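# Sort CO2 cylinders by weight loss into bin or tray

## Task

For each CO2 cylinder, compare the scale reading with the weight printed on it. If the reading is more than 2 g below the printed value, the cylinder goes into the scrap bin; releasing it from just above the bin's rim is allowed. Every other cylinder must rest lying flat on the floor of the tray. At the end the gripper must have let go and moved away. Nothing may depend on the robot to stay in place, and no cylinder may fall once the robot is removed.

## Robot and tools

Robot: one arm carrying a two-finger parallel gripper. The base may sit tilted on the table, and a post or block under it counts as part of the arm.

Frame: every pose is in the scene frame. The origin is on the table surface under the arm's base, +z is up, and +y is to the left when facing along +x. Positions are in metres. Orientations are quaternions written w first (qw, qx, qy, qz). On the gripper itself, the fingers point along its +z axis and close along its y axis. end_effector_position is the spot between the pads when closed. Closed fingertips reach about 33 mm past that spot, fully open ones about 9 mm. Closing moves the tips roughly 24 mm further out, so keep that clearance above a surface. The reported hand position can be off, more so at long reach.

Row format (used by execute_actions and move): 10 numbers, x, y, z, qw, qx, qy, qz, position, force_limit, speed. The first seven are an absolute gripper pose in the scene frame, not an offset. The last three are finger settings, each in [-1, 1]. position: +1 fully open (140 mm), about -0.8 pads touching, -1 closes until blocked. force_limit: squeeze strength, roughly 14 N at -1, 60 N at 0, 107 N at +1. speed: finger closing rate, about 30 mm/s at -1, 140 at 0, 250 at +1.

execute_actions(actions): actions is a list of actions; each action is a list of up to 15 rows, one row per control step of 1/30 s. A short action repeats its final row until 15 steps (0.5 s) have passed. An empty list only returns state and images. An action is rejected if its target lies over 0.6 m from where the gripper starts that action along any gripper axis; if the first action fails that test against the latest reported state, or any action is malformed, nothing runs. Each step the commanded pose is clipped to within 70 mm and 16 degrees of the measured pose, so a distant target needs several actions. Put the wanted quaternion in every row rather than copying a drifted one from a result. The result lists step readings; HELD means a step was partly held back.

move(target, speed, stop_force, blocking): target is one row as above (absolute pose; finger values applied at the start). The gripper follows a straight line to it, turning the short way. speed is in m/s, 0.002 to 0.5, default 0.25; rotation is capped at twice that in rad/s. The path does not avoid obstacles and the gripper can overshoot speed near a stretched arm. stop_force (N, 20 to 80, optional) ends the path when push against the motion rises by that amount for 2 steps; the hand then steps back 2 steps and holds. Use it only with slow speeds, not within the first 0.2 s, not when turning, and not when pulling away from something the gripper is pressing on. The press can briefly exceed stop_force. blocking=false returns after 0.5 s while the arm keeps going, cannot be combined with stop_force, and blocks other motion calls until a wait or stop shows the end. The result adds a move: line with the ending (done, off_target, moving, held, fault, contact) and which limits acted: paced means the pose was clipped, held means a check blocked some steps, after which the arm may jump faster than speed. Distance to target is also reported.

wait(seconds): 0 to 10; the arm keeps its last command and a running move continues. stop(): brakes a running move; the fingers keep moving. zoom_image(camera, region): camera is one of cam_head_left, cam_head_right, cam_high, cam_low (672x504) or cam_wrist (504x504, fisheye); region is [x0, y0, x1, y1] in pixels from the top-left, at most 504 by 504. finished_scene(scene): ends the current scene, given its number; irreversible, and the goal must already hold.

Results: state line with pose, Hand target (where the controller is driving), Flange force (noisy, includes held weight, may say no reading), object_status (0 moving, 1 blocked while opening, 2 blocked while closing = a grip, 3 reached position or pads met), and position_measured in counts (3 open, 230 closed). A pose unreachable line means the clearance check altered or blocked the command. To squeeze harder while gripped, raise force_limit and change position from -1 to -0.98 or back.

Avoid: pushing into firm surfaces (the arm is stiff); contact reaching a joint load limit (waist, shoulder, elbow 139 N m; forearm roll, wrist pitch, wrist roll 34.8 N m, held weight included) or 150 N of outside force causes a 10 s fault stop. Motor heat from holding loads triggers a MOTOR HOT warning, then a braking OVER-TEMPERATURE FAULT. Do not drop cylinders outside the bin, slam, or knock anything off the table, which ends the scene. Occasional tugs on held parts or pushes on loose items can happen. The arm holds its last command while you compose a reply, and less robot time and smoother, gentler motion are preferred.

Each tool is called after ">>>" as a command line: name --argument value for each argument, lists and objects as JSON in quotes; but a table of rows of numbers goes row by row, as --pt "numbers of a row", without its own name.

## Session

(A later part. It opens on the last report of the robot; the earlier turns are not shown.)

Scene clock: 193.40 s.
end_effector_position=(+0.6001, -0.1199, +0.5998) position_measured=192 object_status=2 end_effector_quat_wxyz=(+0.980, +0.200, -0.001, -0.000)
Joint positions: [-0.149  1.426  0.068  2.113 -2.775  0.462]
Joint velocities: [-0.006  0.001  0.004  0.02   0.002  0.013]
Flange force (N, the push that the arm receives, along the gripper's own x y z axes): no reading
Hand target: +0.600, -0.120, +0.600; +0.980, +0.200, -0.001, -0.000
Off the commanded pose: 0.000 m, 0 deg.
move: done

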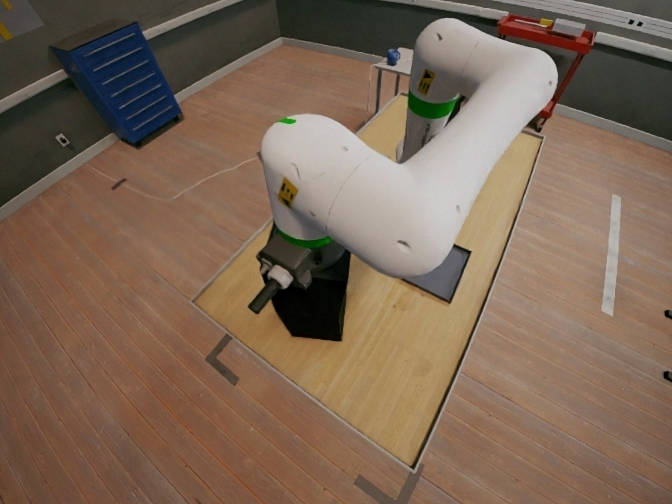

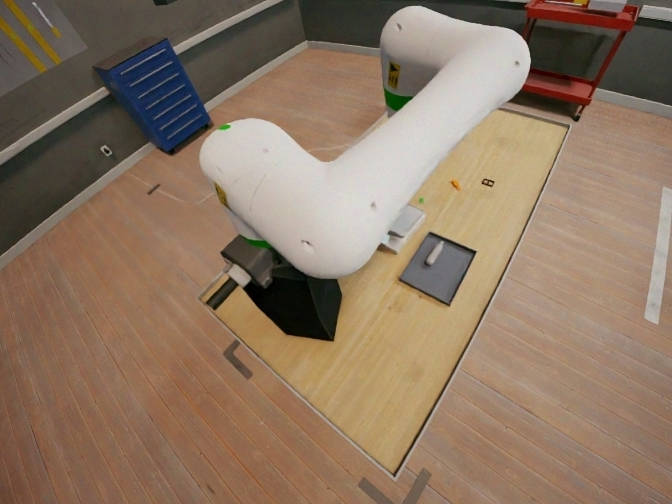

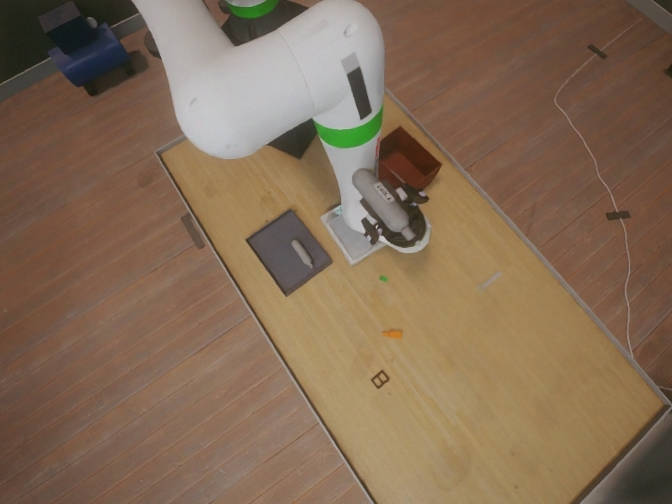

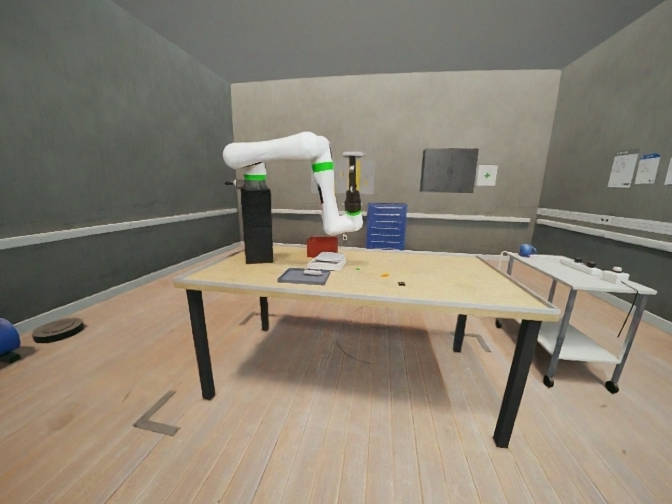

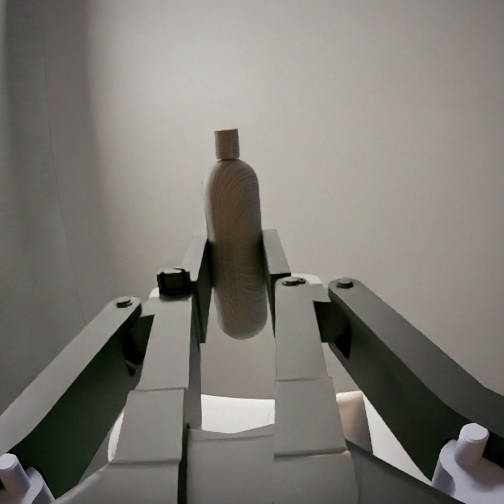

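140.1.

>>> move --target '[0.6,-0.2,0.55,0.924,0.383,0,0,-1,0,0]' --speed 0.4

>>> move --target '[0.58,0,0.28,0,1,0,0,-1,0,0]' --speed 0.4

>>> move --target '[0.475,-0.018,0.128,0,1,0,0,-1,0,0]'

>>> move --target '[0.475,-0.018,0.103,0,1,0,0,-1,0,0]' --speed 0.04

>>> move --target '[0.475,-0.018,0.103,0,1,0,0,-0.2,0,0]'

>>> wait --seconds 2

>>> zoom_image --camera "cam_high" --region '[325,190,370,225]'

Scene clock: 201.13 s.
end_effector_position=(+0.5997, -0.2001, +0.5501) position_measured=192 object_status=2 end_effector_quat_wxyz=(+0.924, +0.383, +0.001, -0.000)
Joint positions: [-0.011  1.365 -0.02   1.705 -2.445  0.216]
Joint velocities: [ 0.    -0.001 -0.    -0.     0.002  0.   ]
Flange force (N, the push that the arm receives, along the gripper's own x y z axes): [-2.1 2.5 1.4]
Hand target: +0.600, -0.200, +0.550; +0.924, +0.383, +0.001, +0.000
Off the commanded pose: 0.000 m, 0 deg.
move: done

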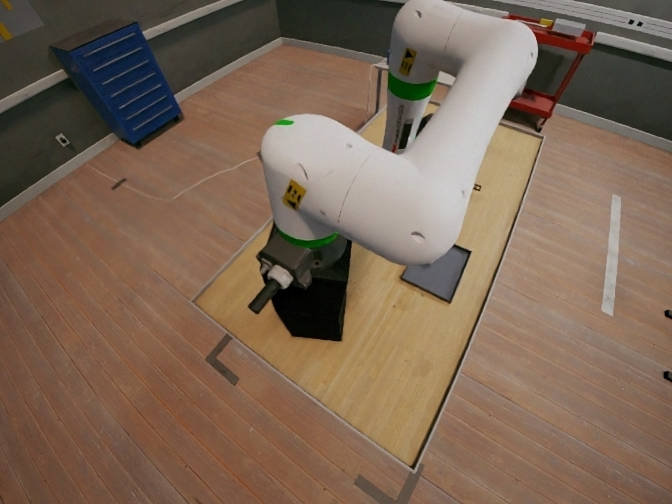

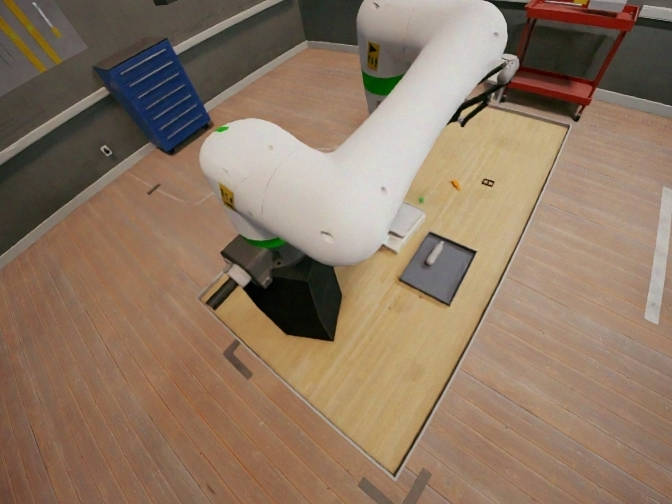

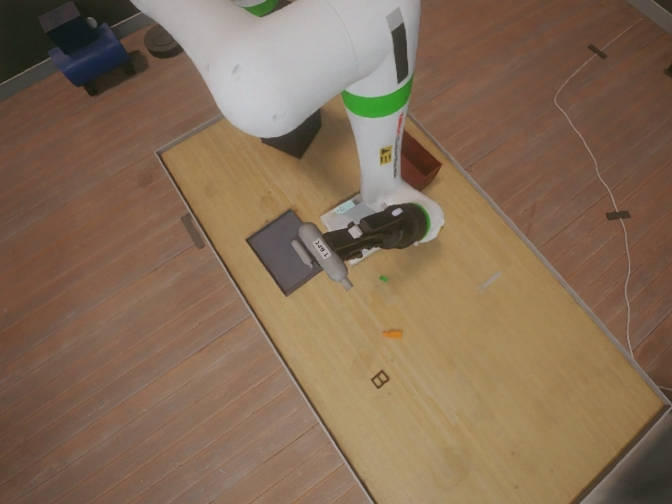

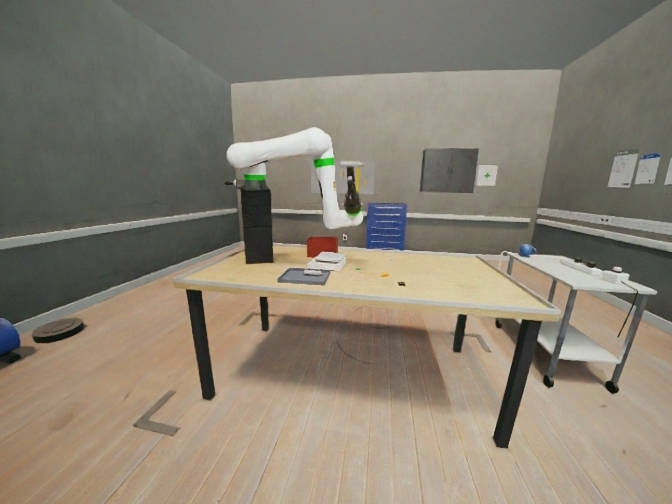

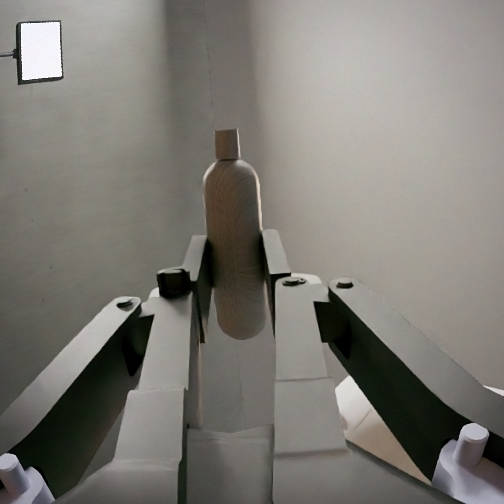

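Scene clock: 204.67 s.
end_effector_position=(+0.5785, -0.0003, +0.2796) position_measured=192 object_status=2 end_effector_quat_wxyz=(-0.000, +1.000, +0.003, +0.000)
Joint positions: [ 0.214  0.648 -0.177  0.156 -0.729  1.202]
Joint velocities: [-0.002  0.002  0.003 -0.003 -0.003  0.005]
Flange force (N, the push that the arm receives, along the gripper's own x y z axes): [-7.4 -2.3 -1.6]
Hand target: +0.578, -0.000, +0.280; -0.000, +1.000, +0.003, +0.000
Off the commanded pose: 0.002 m, 0 deg.
move: done

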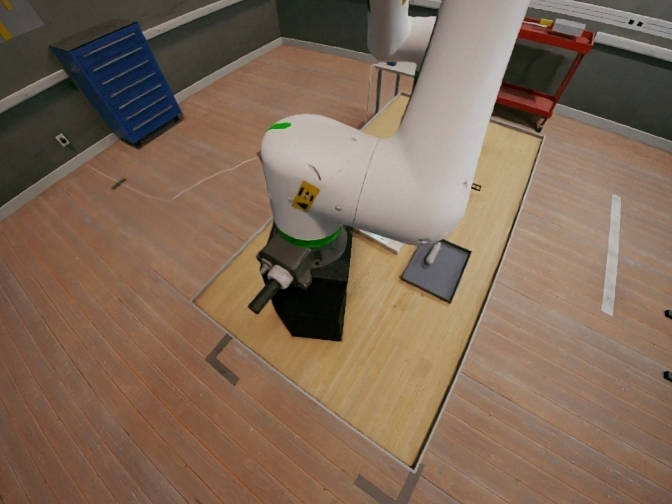

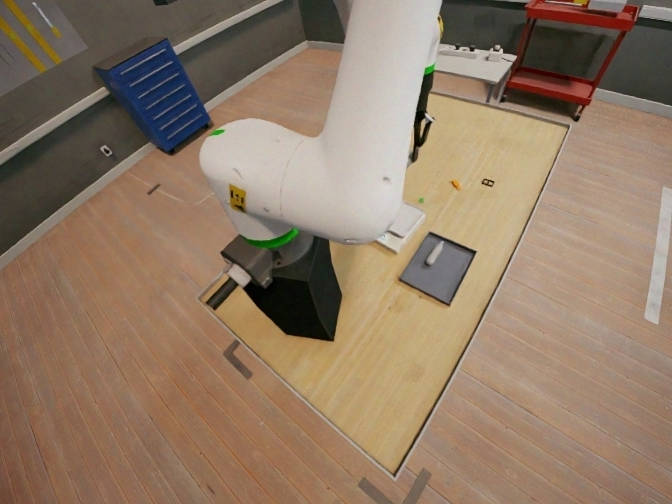

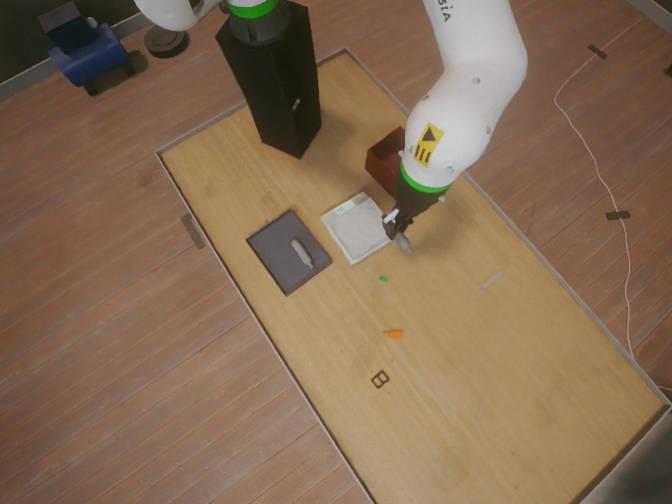

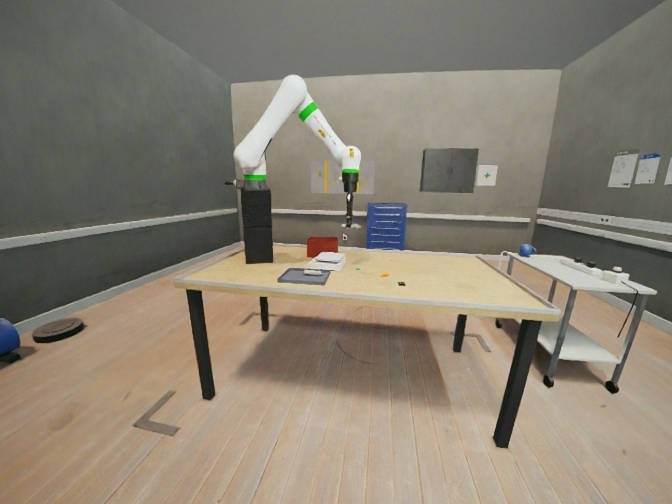

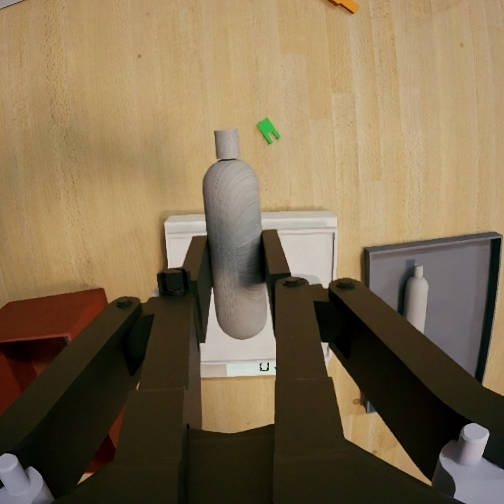

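Scene clock: 205.93 s.
end_effector_position=(+0.4747, -0.0184, +0.1285) position_measured=192 object_status=2 end_effector_quat_wxyz=(-0.001, +1.000, -0.000, -0.001)
Joint positions: [ 0.172  0.831 -0.504  0.455 -0.232  0.909]
Joint velocities: [-0.012 -0.009 -0.056  0.175  0.046 -0.167]
Flange force (N, the push that the arm receives, along the gripper's own x y z axes): no reading
Hand target: +0.475, -0.018, +0.128; -0.000, +1.000, -0.000, -0.000
Off the commanded pose: 0.001 m, 0 deg.
move: done

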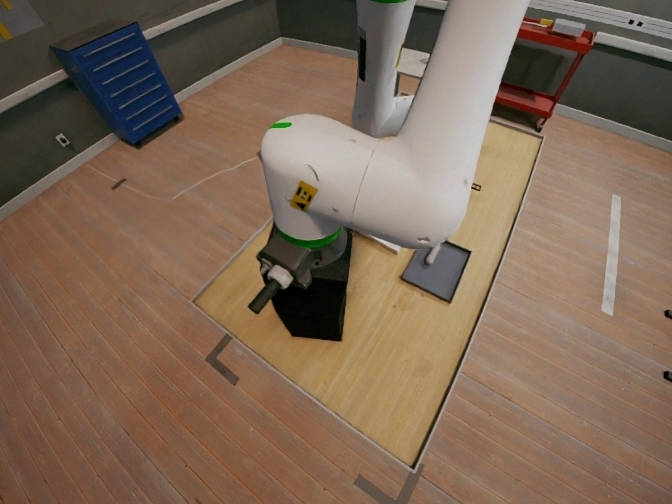

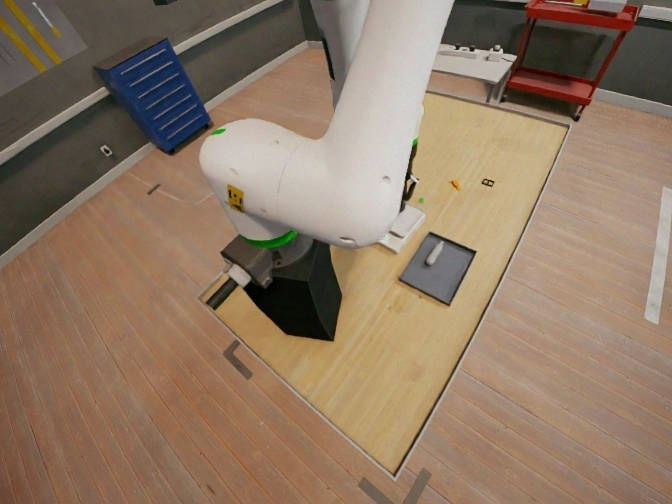

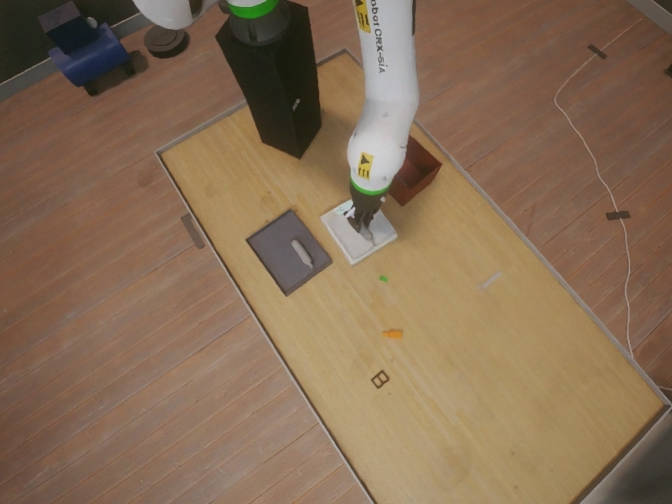

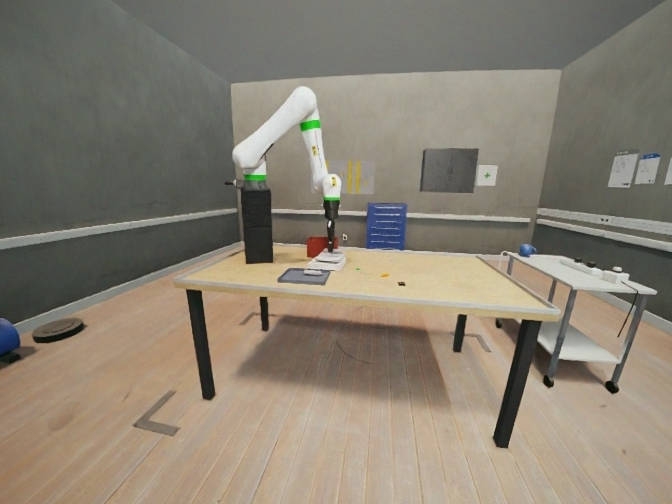

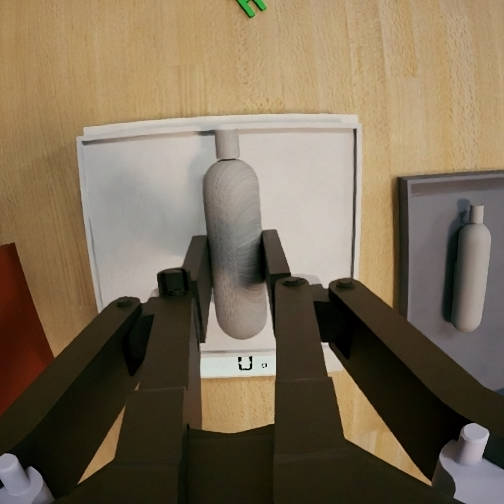

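Scene clock: 206.87 s.
end_effector_position=(+0.4752, -0.0180, +0.1031) position_measured=192 object_status=2 end_effector_quat_wxyz=(-0.001, +1.000, +0.000, -0.002)
Joint positions: [ 0.14   0.89  -0.519  0.638 -0.166  0.755]
Joint velocities: [-0.025 -0.001 -0.04   0.167  0.031 -0.143]
Flange force (N, the push that the arm receives, along the gripper's own x y z axes): no reading
Hand target: +0.475, -0.018, +0.103; -0.001, +1.000, +0.000, -0.002
Off the commanded pose: 0.000 m, 0 deg.
move: done

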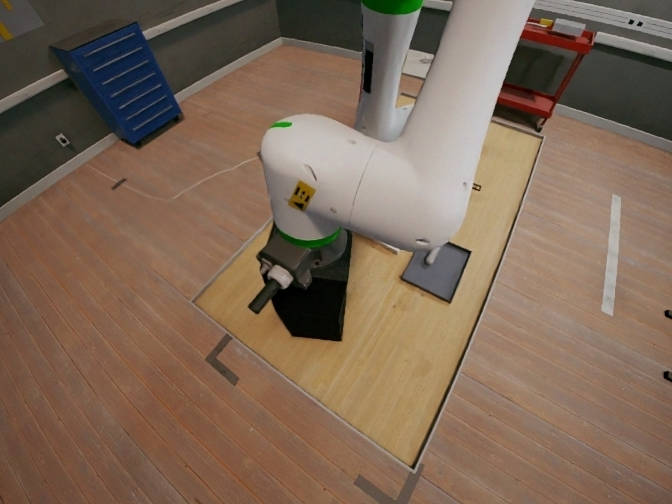

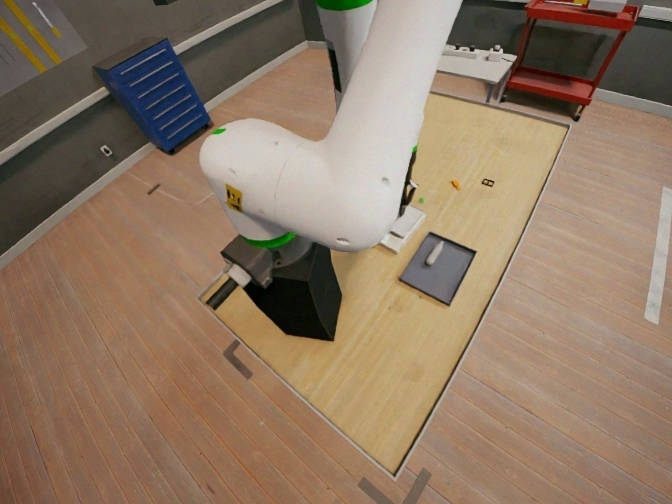

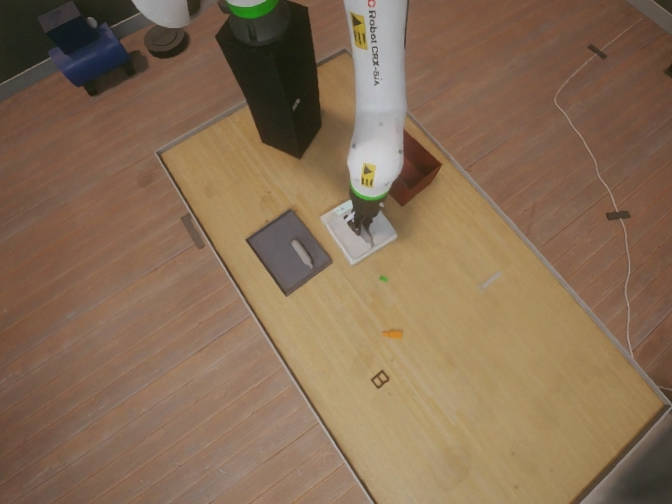

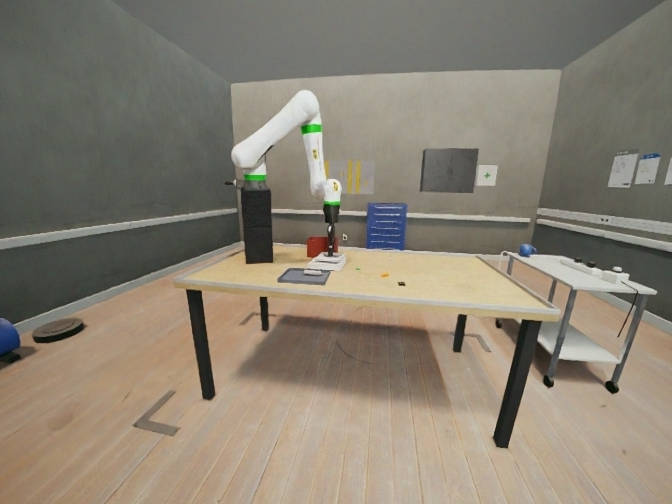

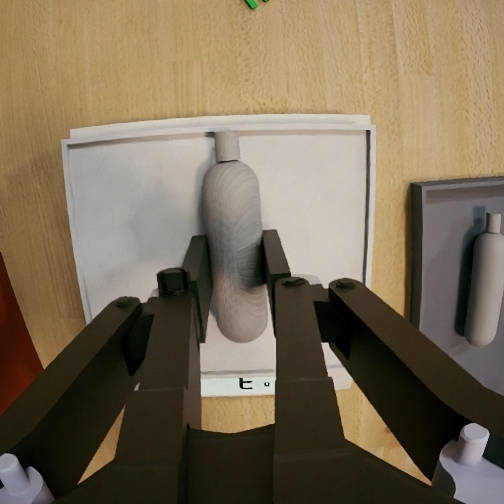

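Scene clock: 207.57 s.
end_effector_position=(+0.4751, -0.0180, +0.1031) position_measured=154 object_status=3 end_effector_quat_wxyz=(-0.001, +1.000, +0.000, -0.001)
Joint positions: [ 0.13   0.887 -0.533  0.697 -0.156  0.705]
Joint velocities: [-0.015 -0.004 -0.021  0.089  0.015 -0.076]
Flange force (N, the push that the arm receives, along the gripper's own x y z axes): no reading
Hand target: +0.475, -0.018, +0.103; -0.001, +1.000, +0.000, -0.001
Off the commanded pose: 0.000 m, 0 deg.
move: done

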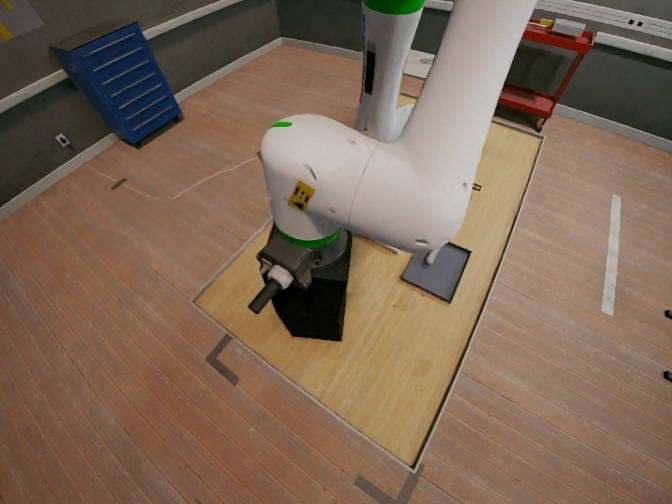

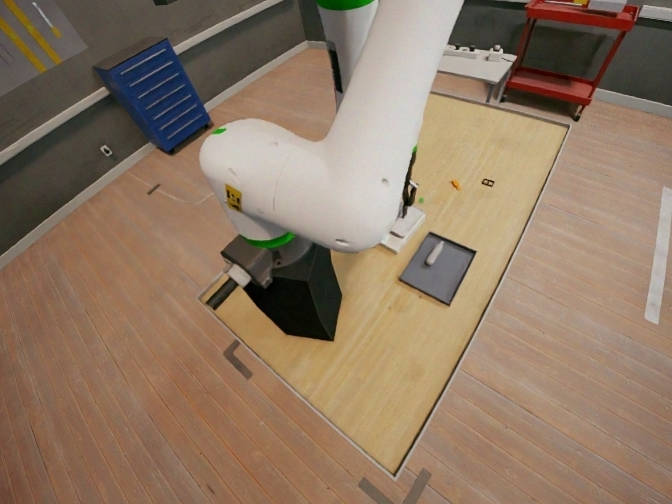

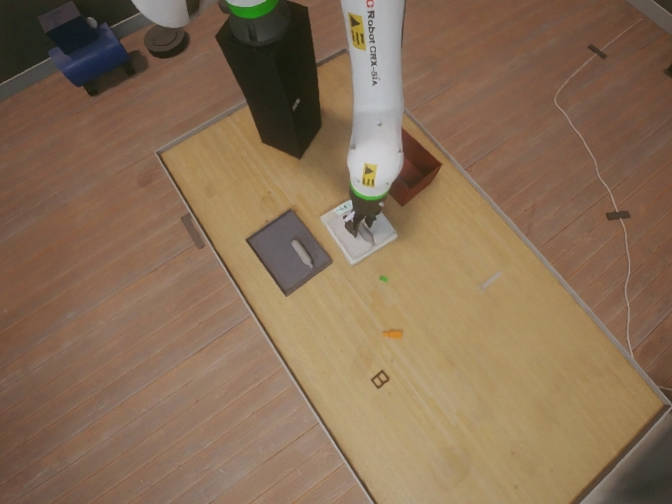

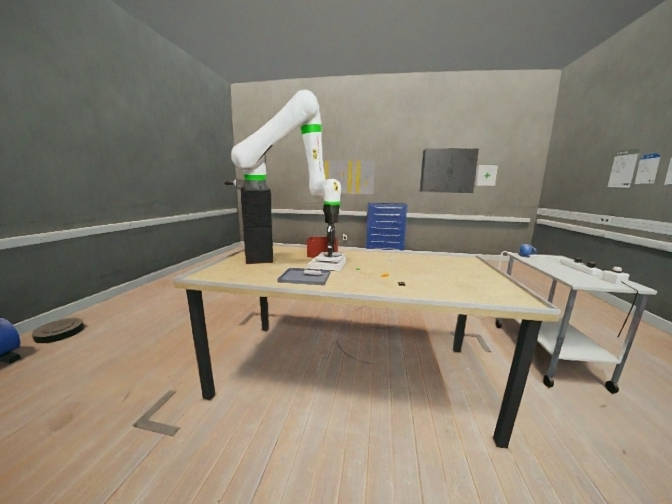

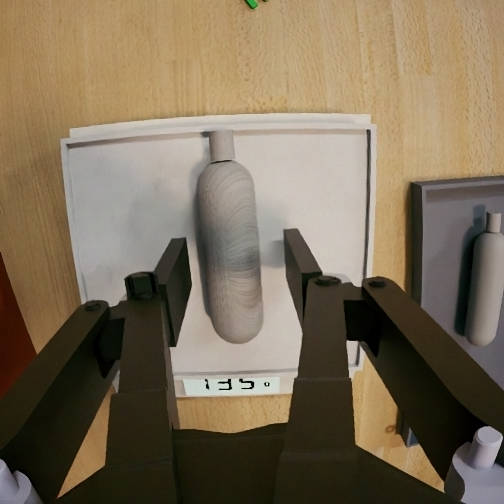

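Scene clock: 209.57 s.
end_effector_position=(+0.4751, -0.0180, +0.1031) position_measured=154 object_status=3 end_effector_quat_wxyz=(-0.001, +1.000, +0.000, -0.001)
Joint positions: [ 0.129  0.887 -0.535  0.704 -0.155  0.699]
Joint velocities: [ 0.     0.001 -0.    -0.001 -0.002  0.001]
Flange force (N, the push that the arm receives, along the gripper's own x y z axes): no reading
Hand target: +0.475, -0.018, +0.103; -0.001, +1.000, +0.000, -0.001
Off the commanded pose: 0.000 m, 0 deg.
wait: 2.00 s; at rest by 0.17 s

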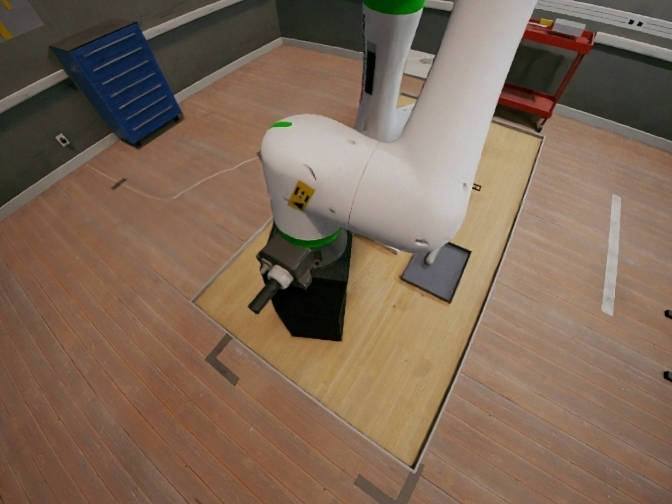

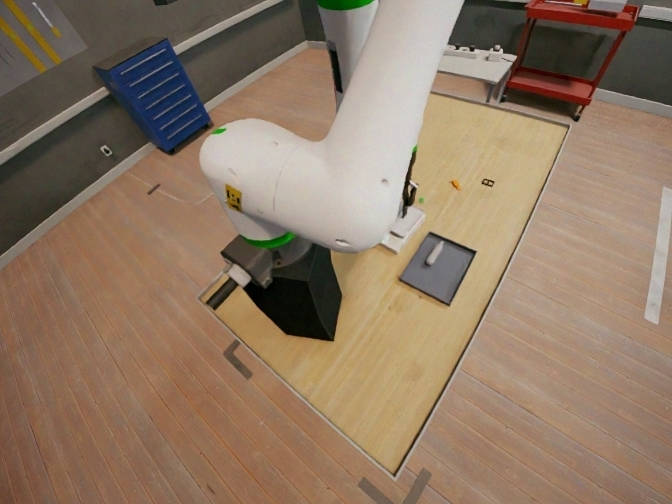

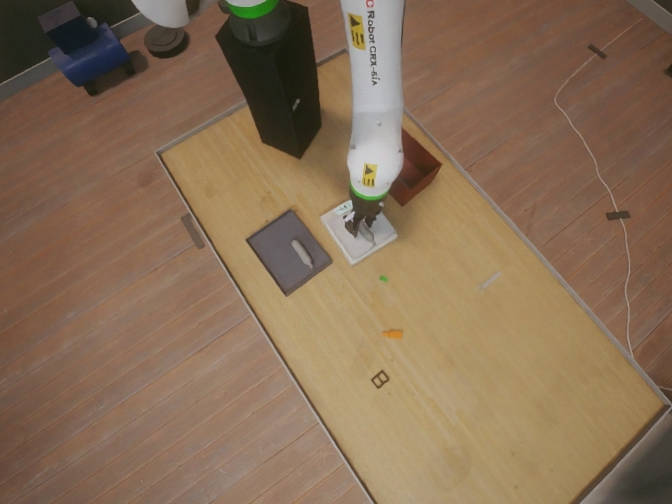

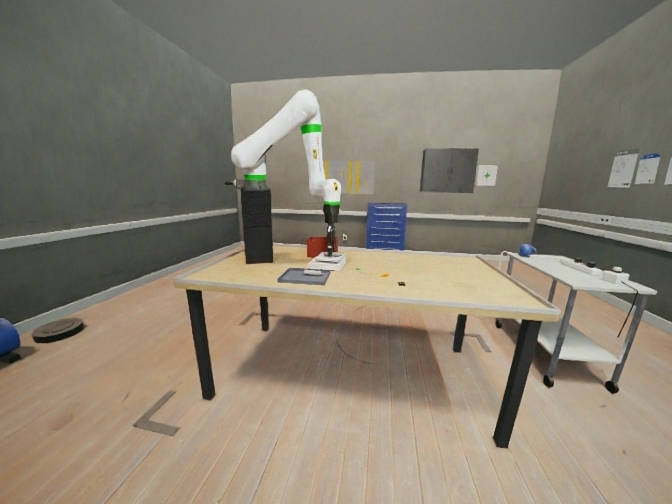

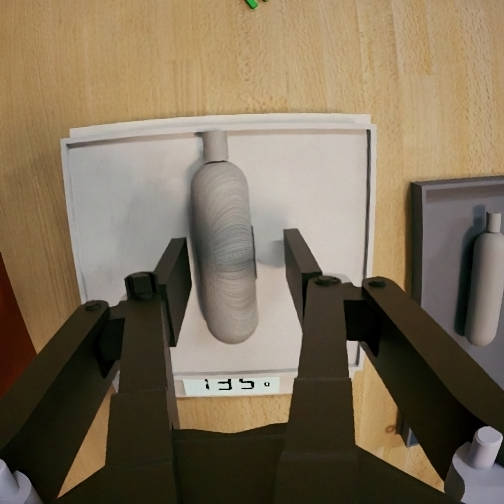

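Region (325, 190, 370, 225) of cam_high's 672x504 image, scaled by 11.200, with more detail than that image has.

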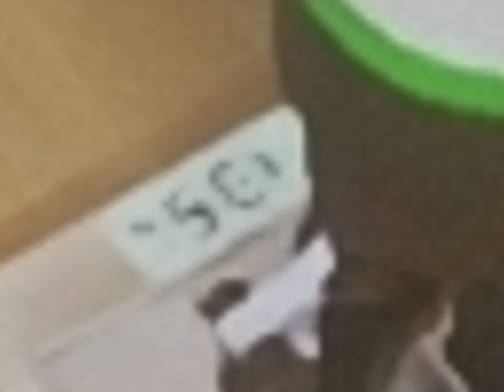

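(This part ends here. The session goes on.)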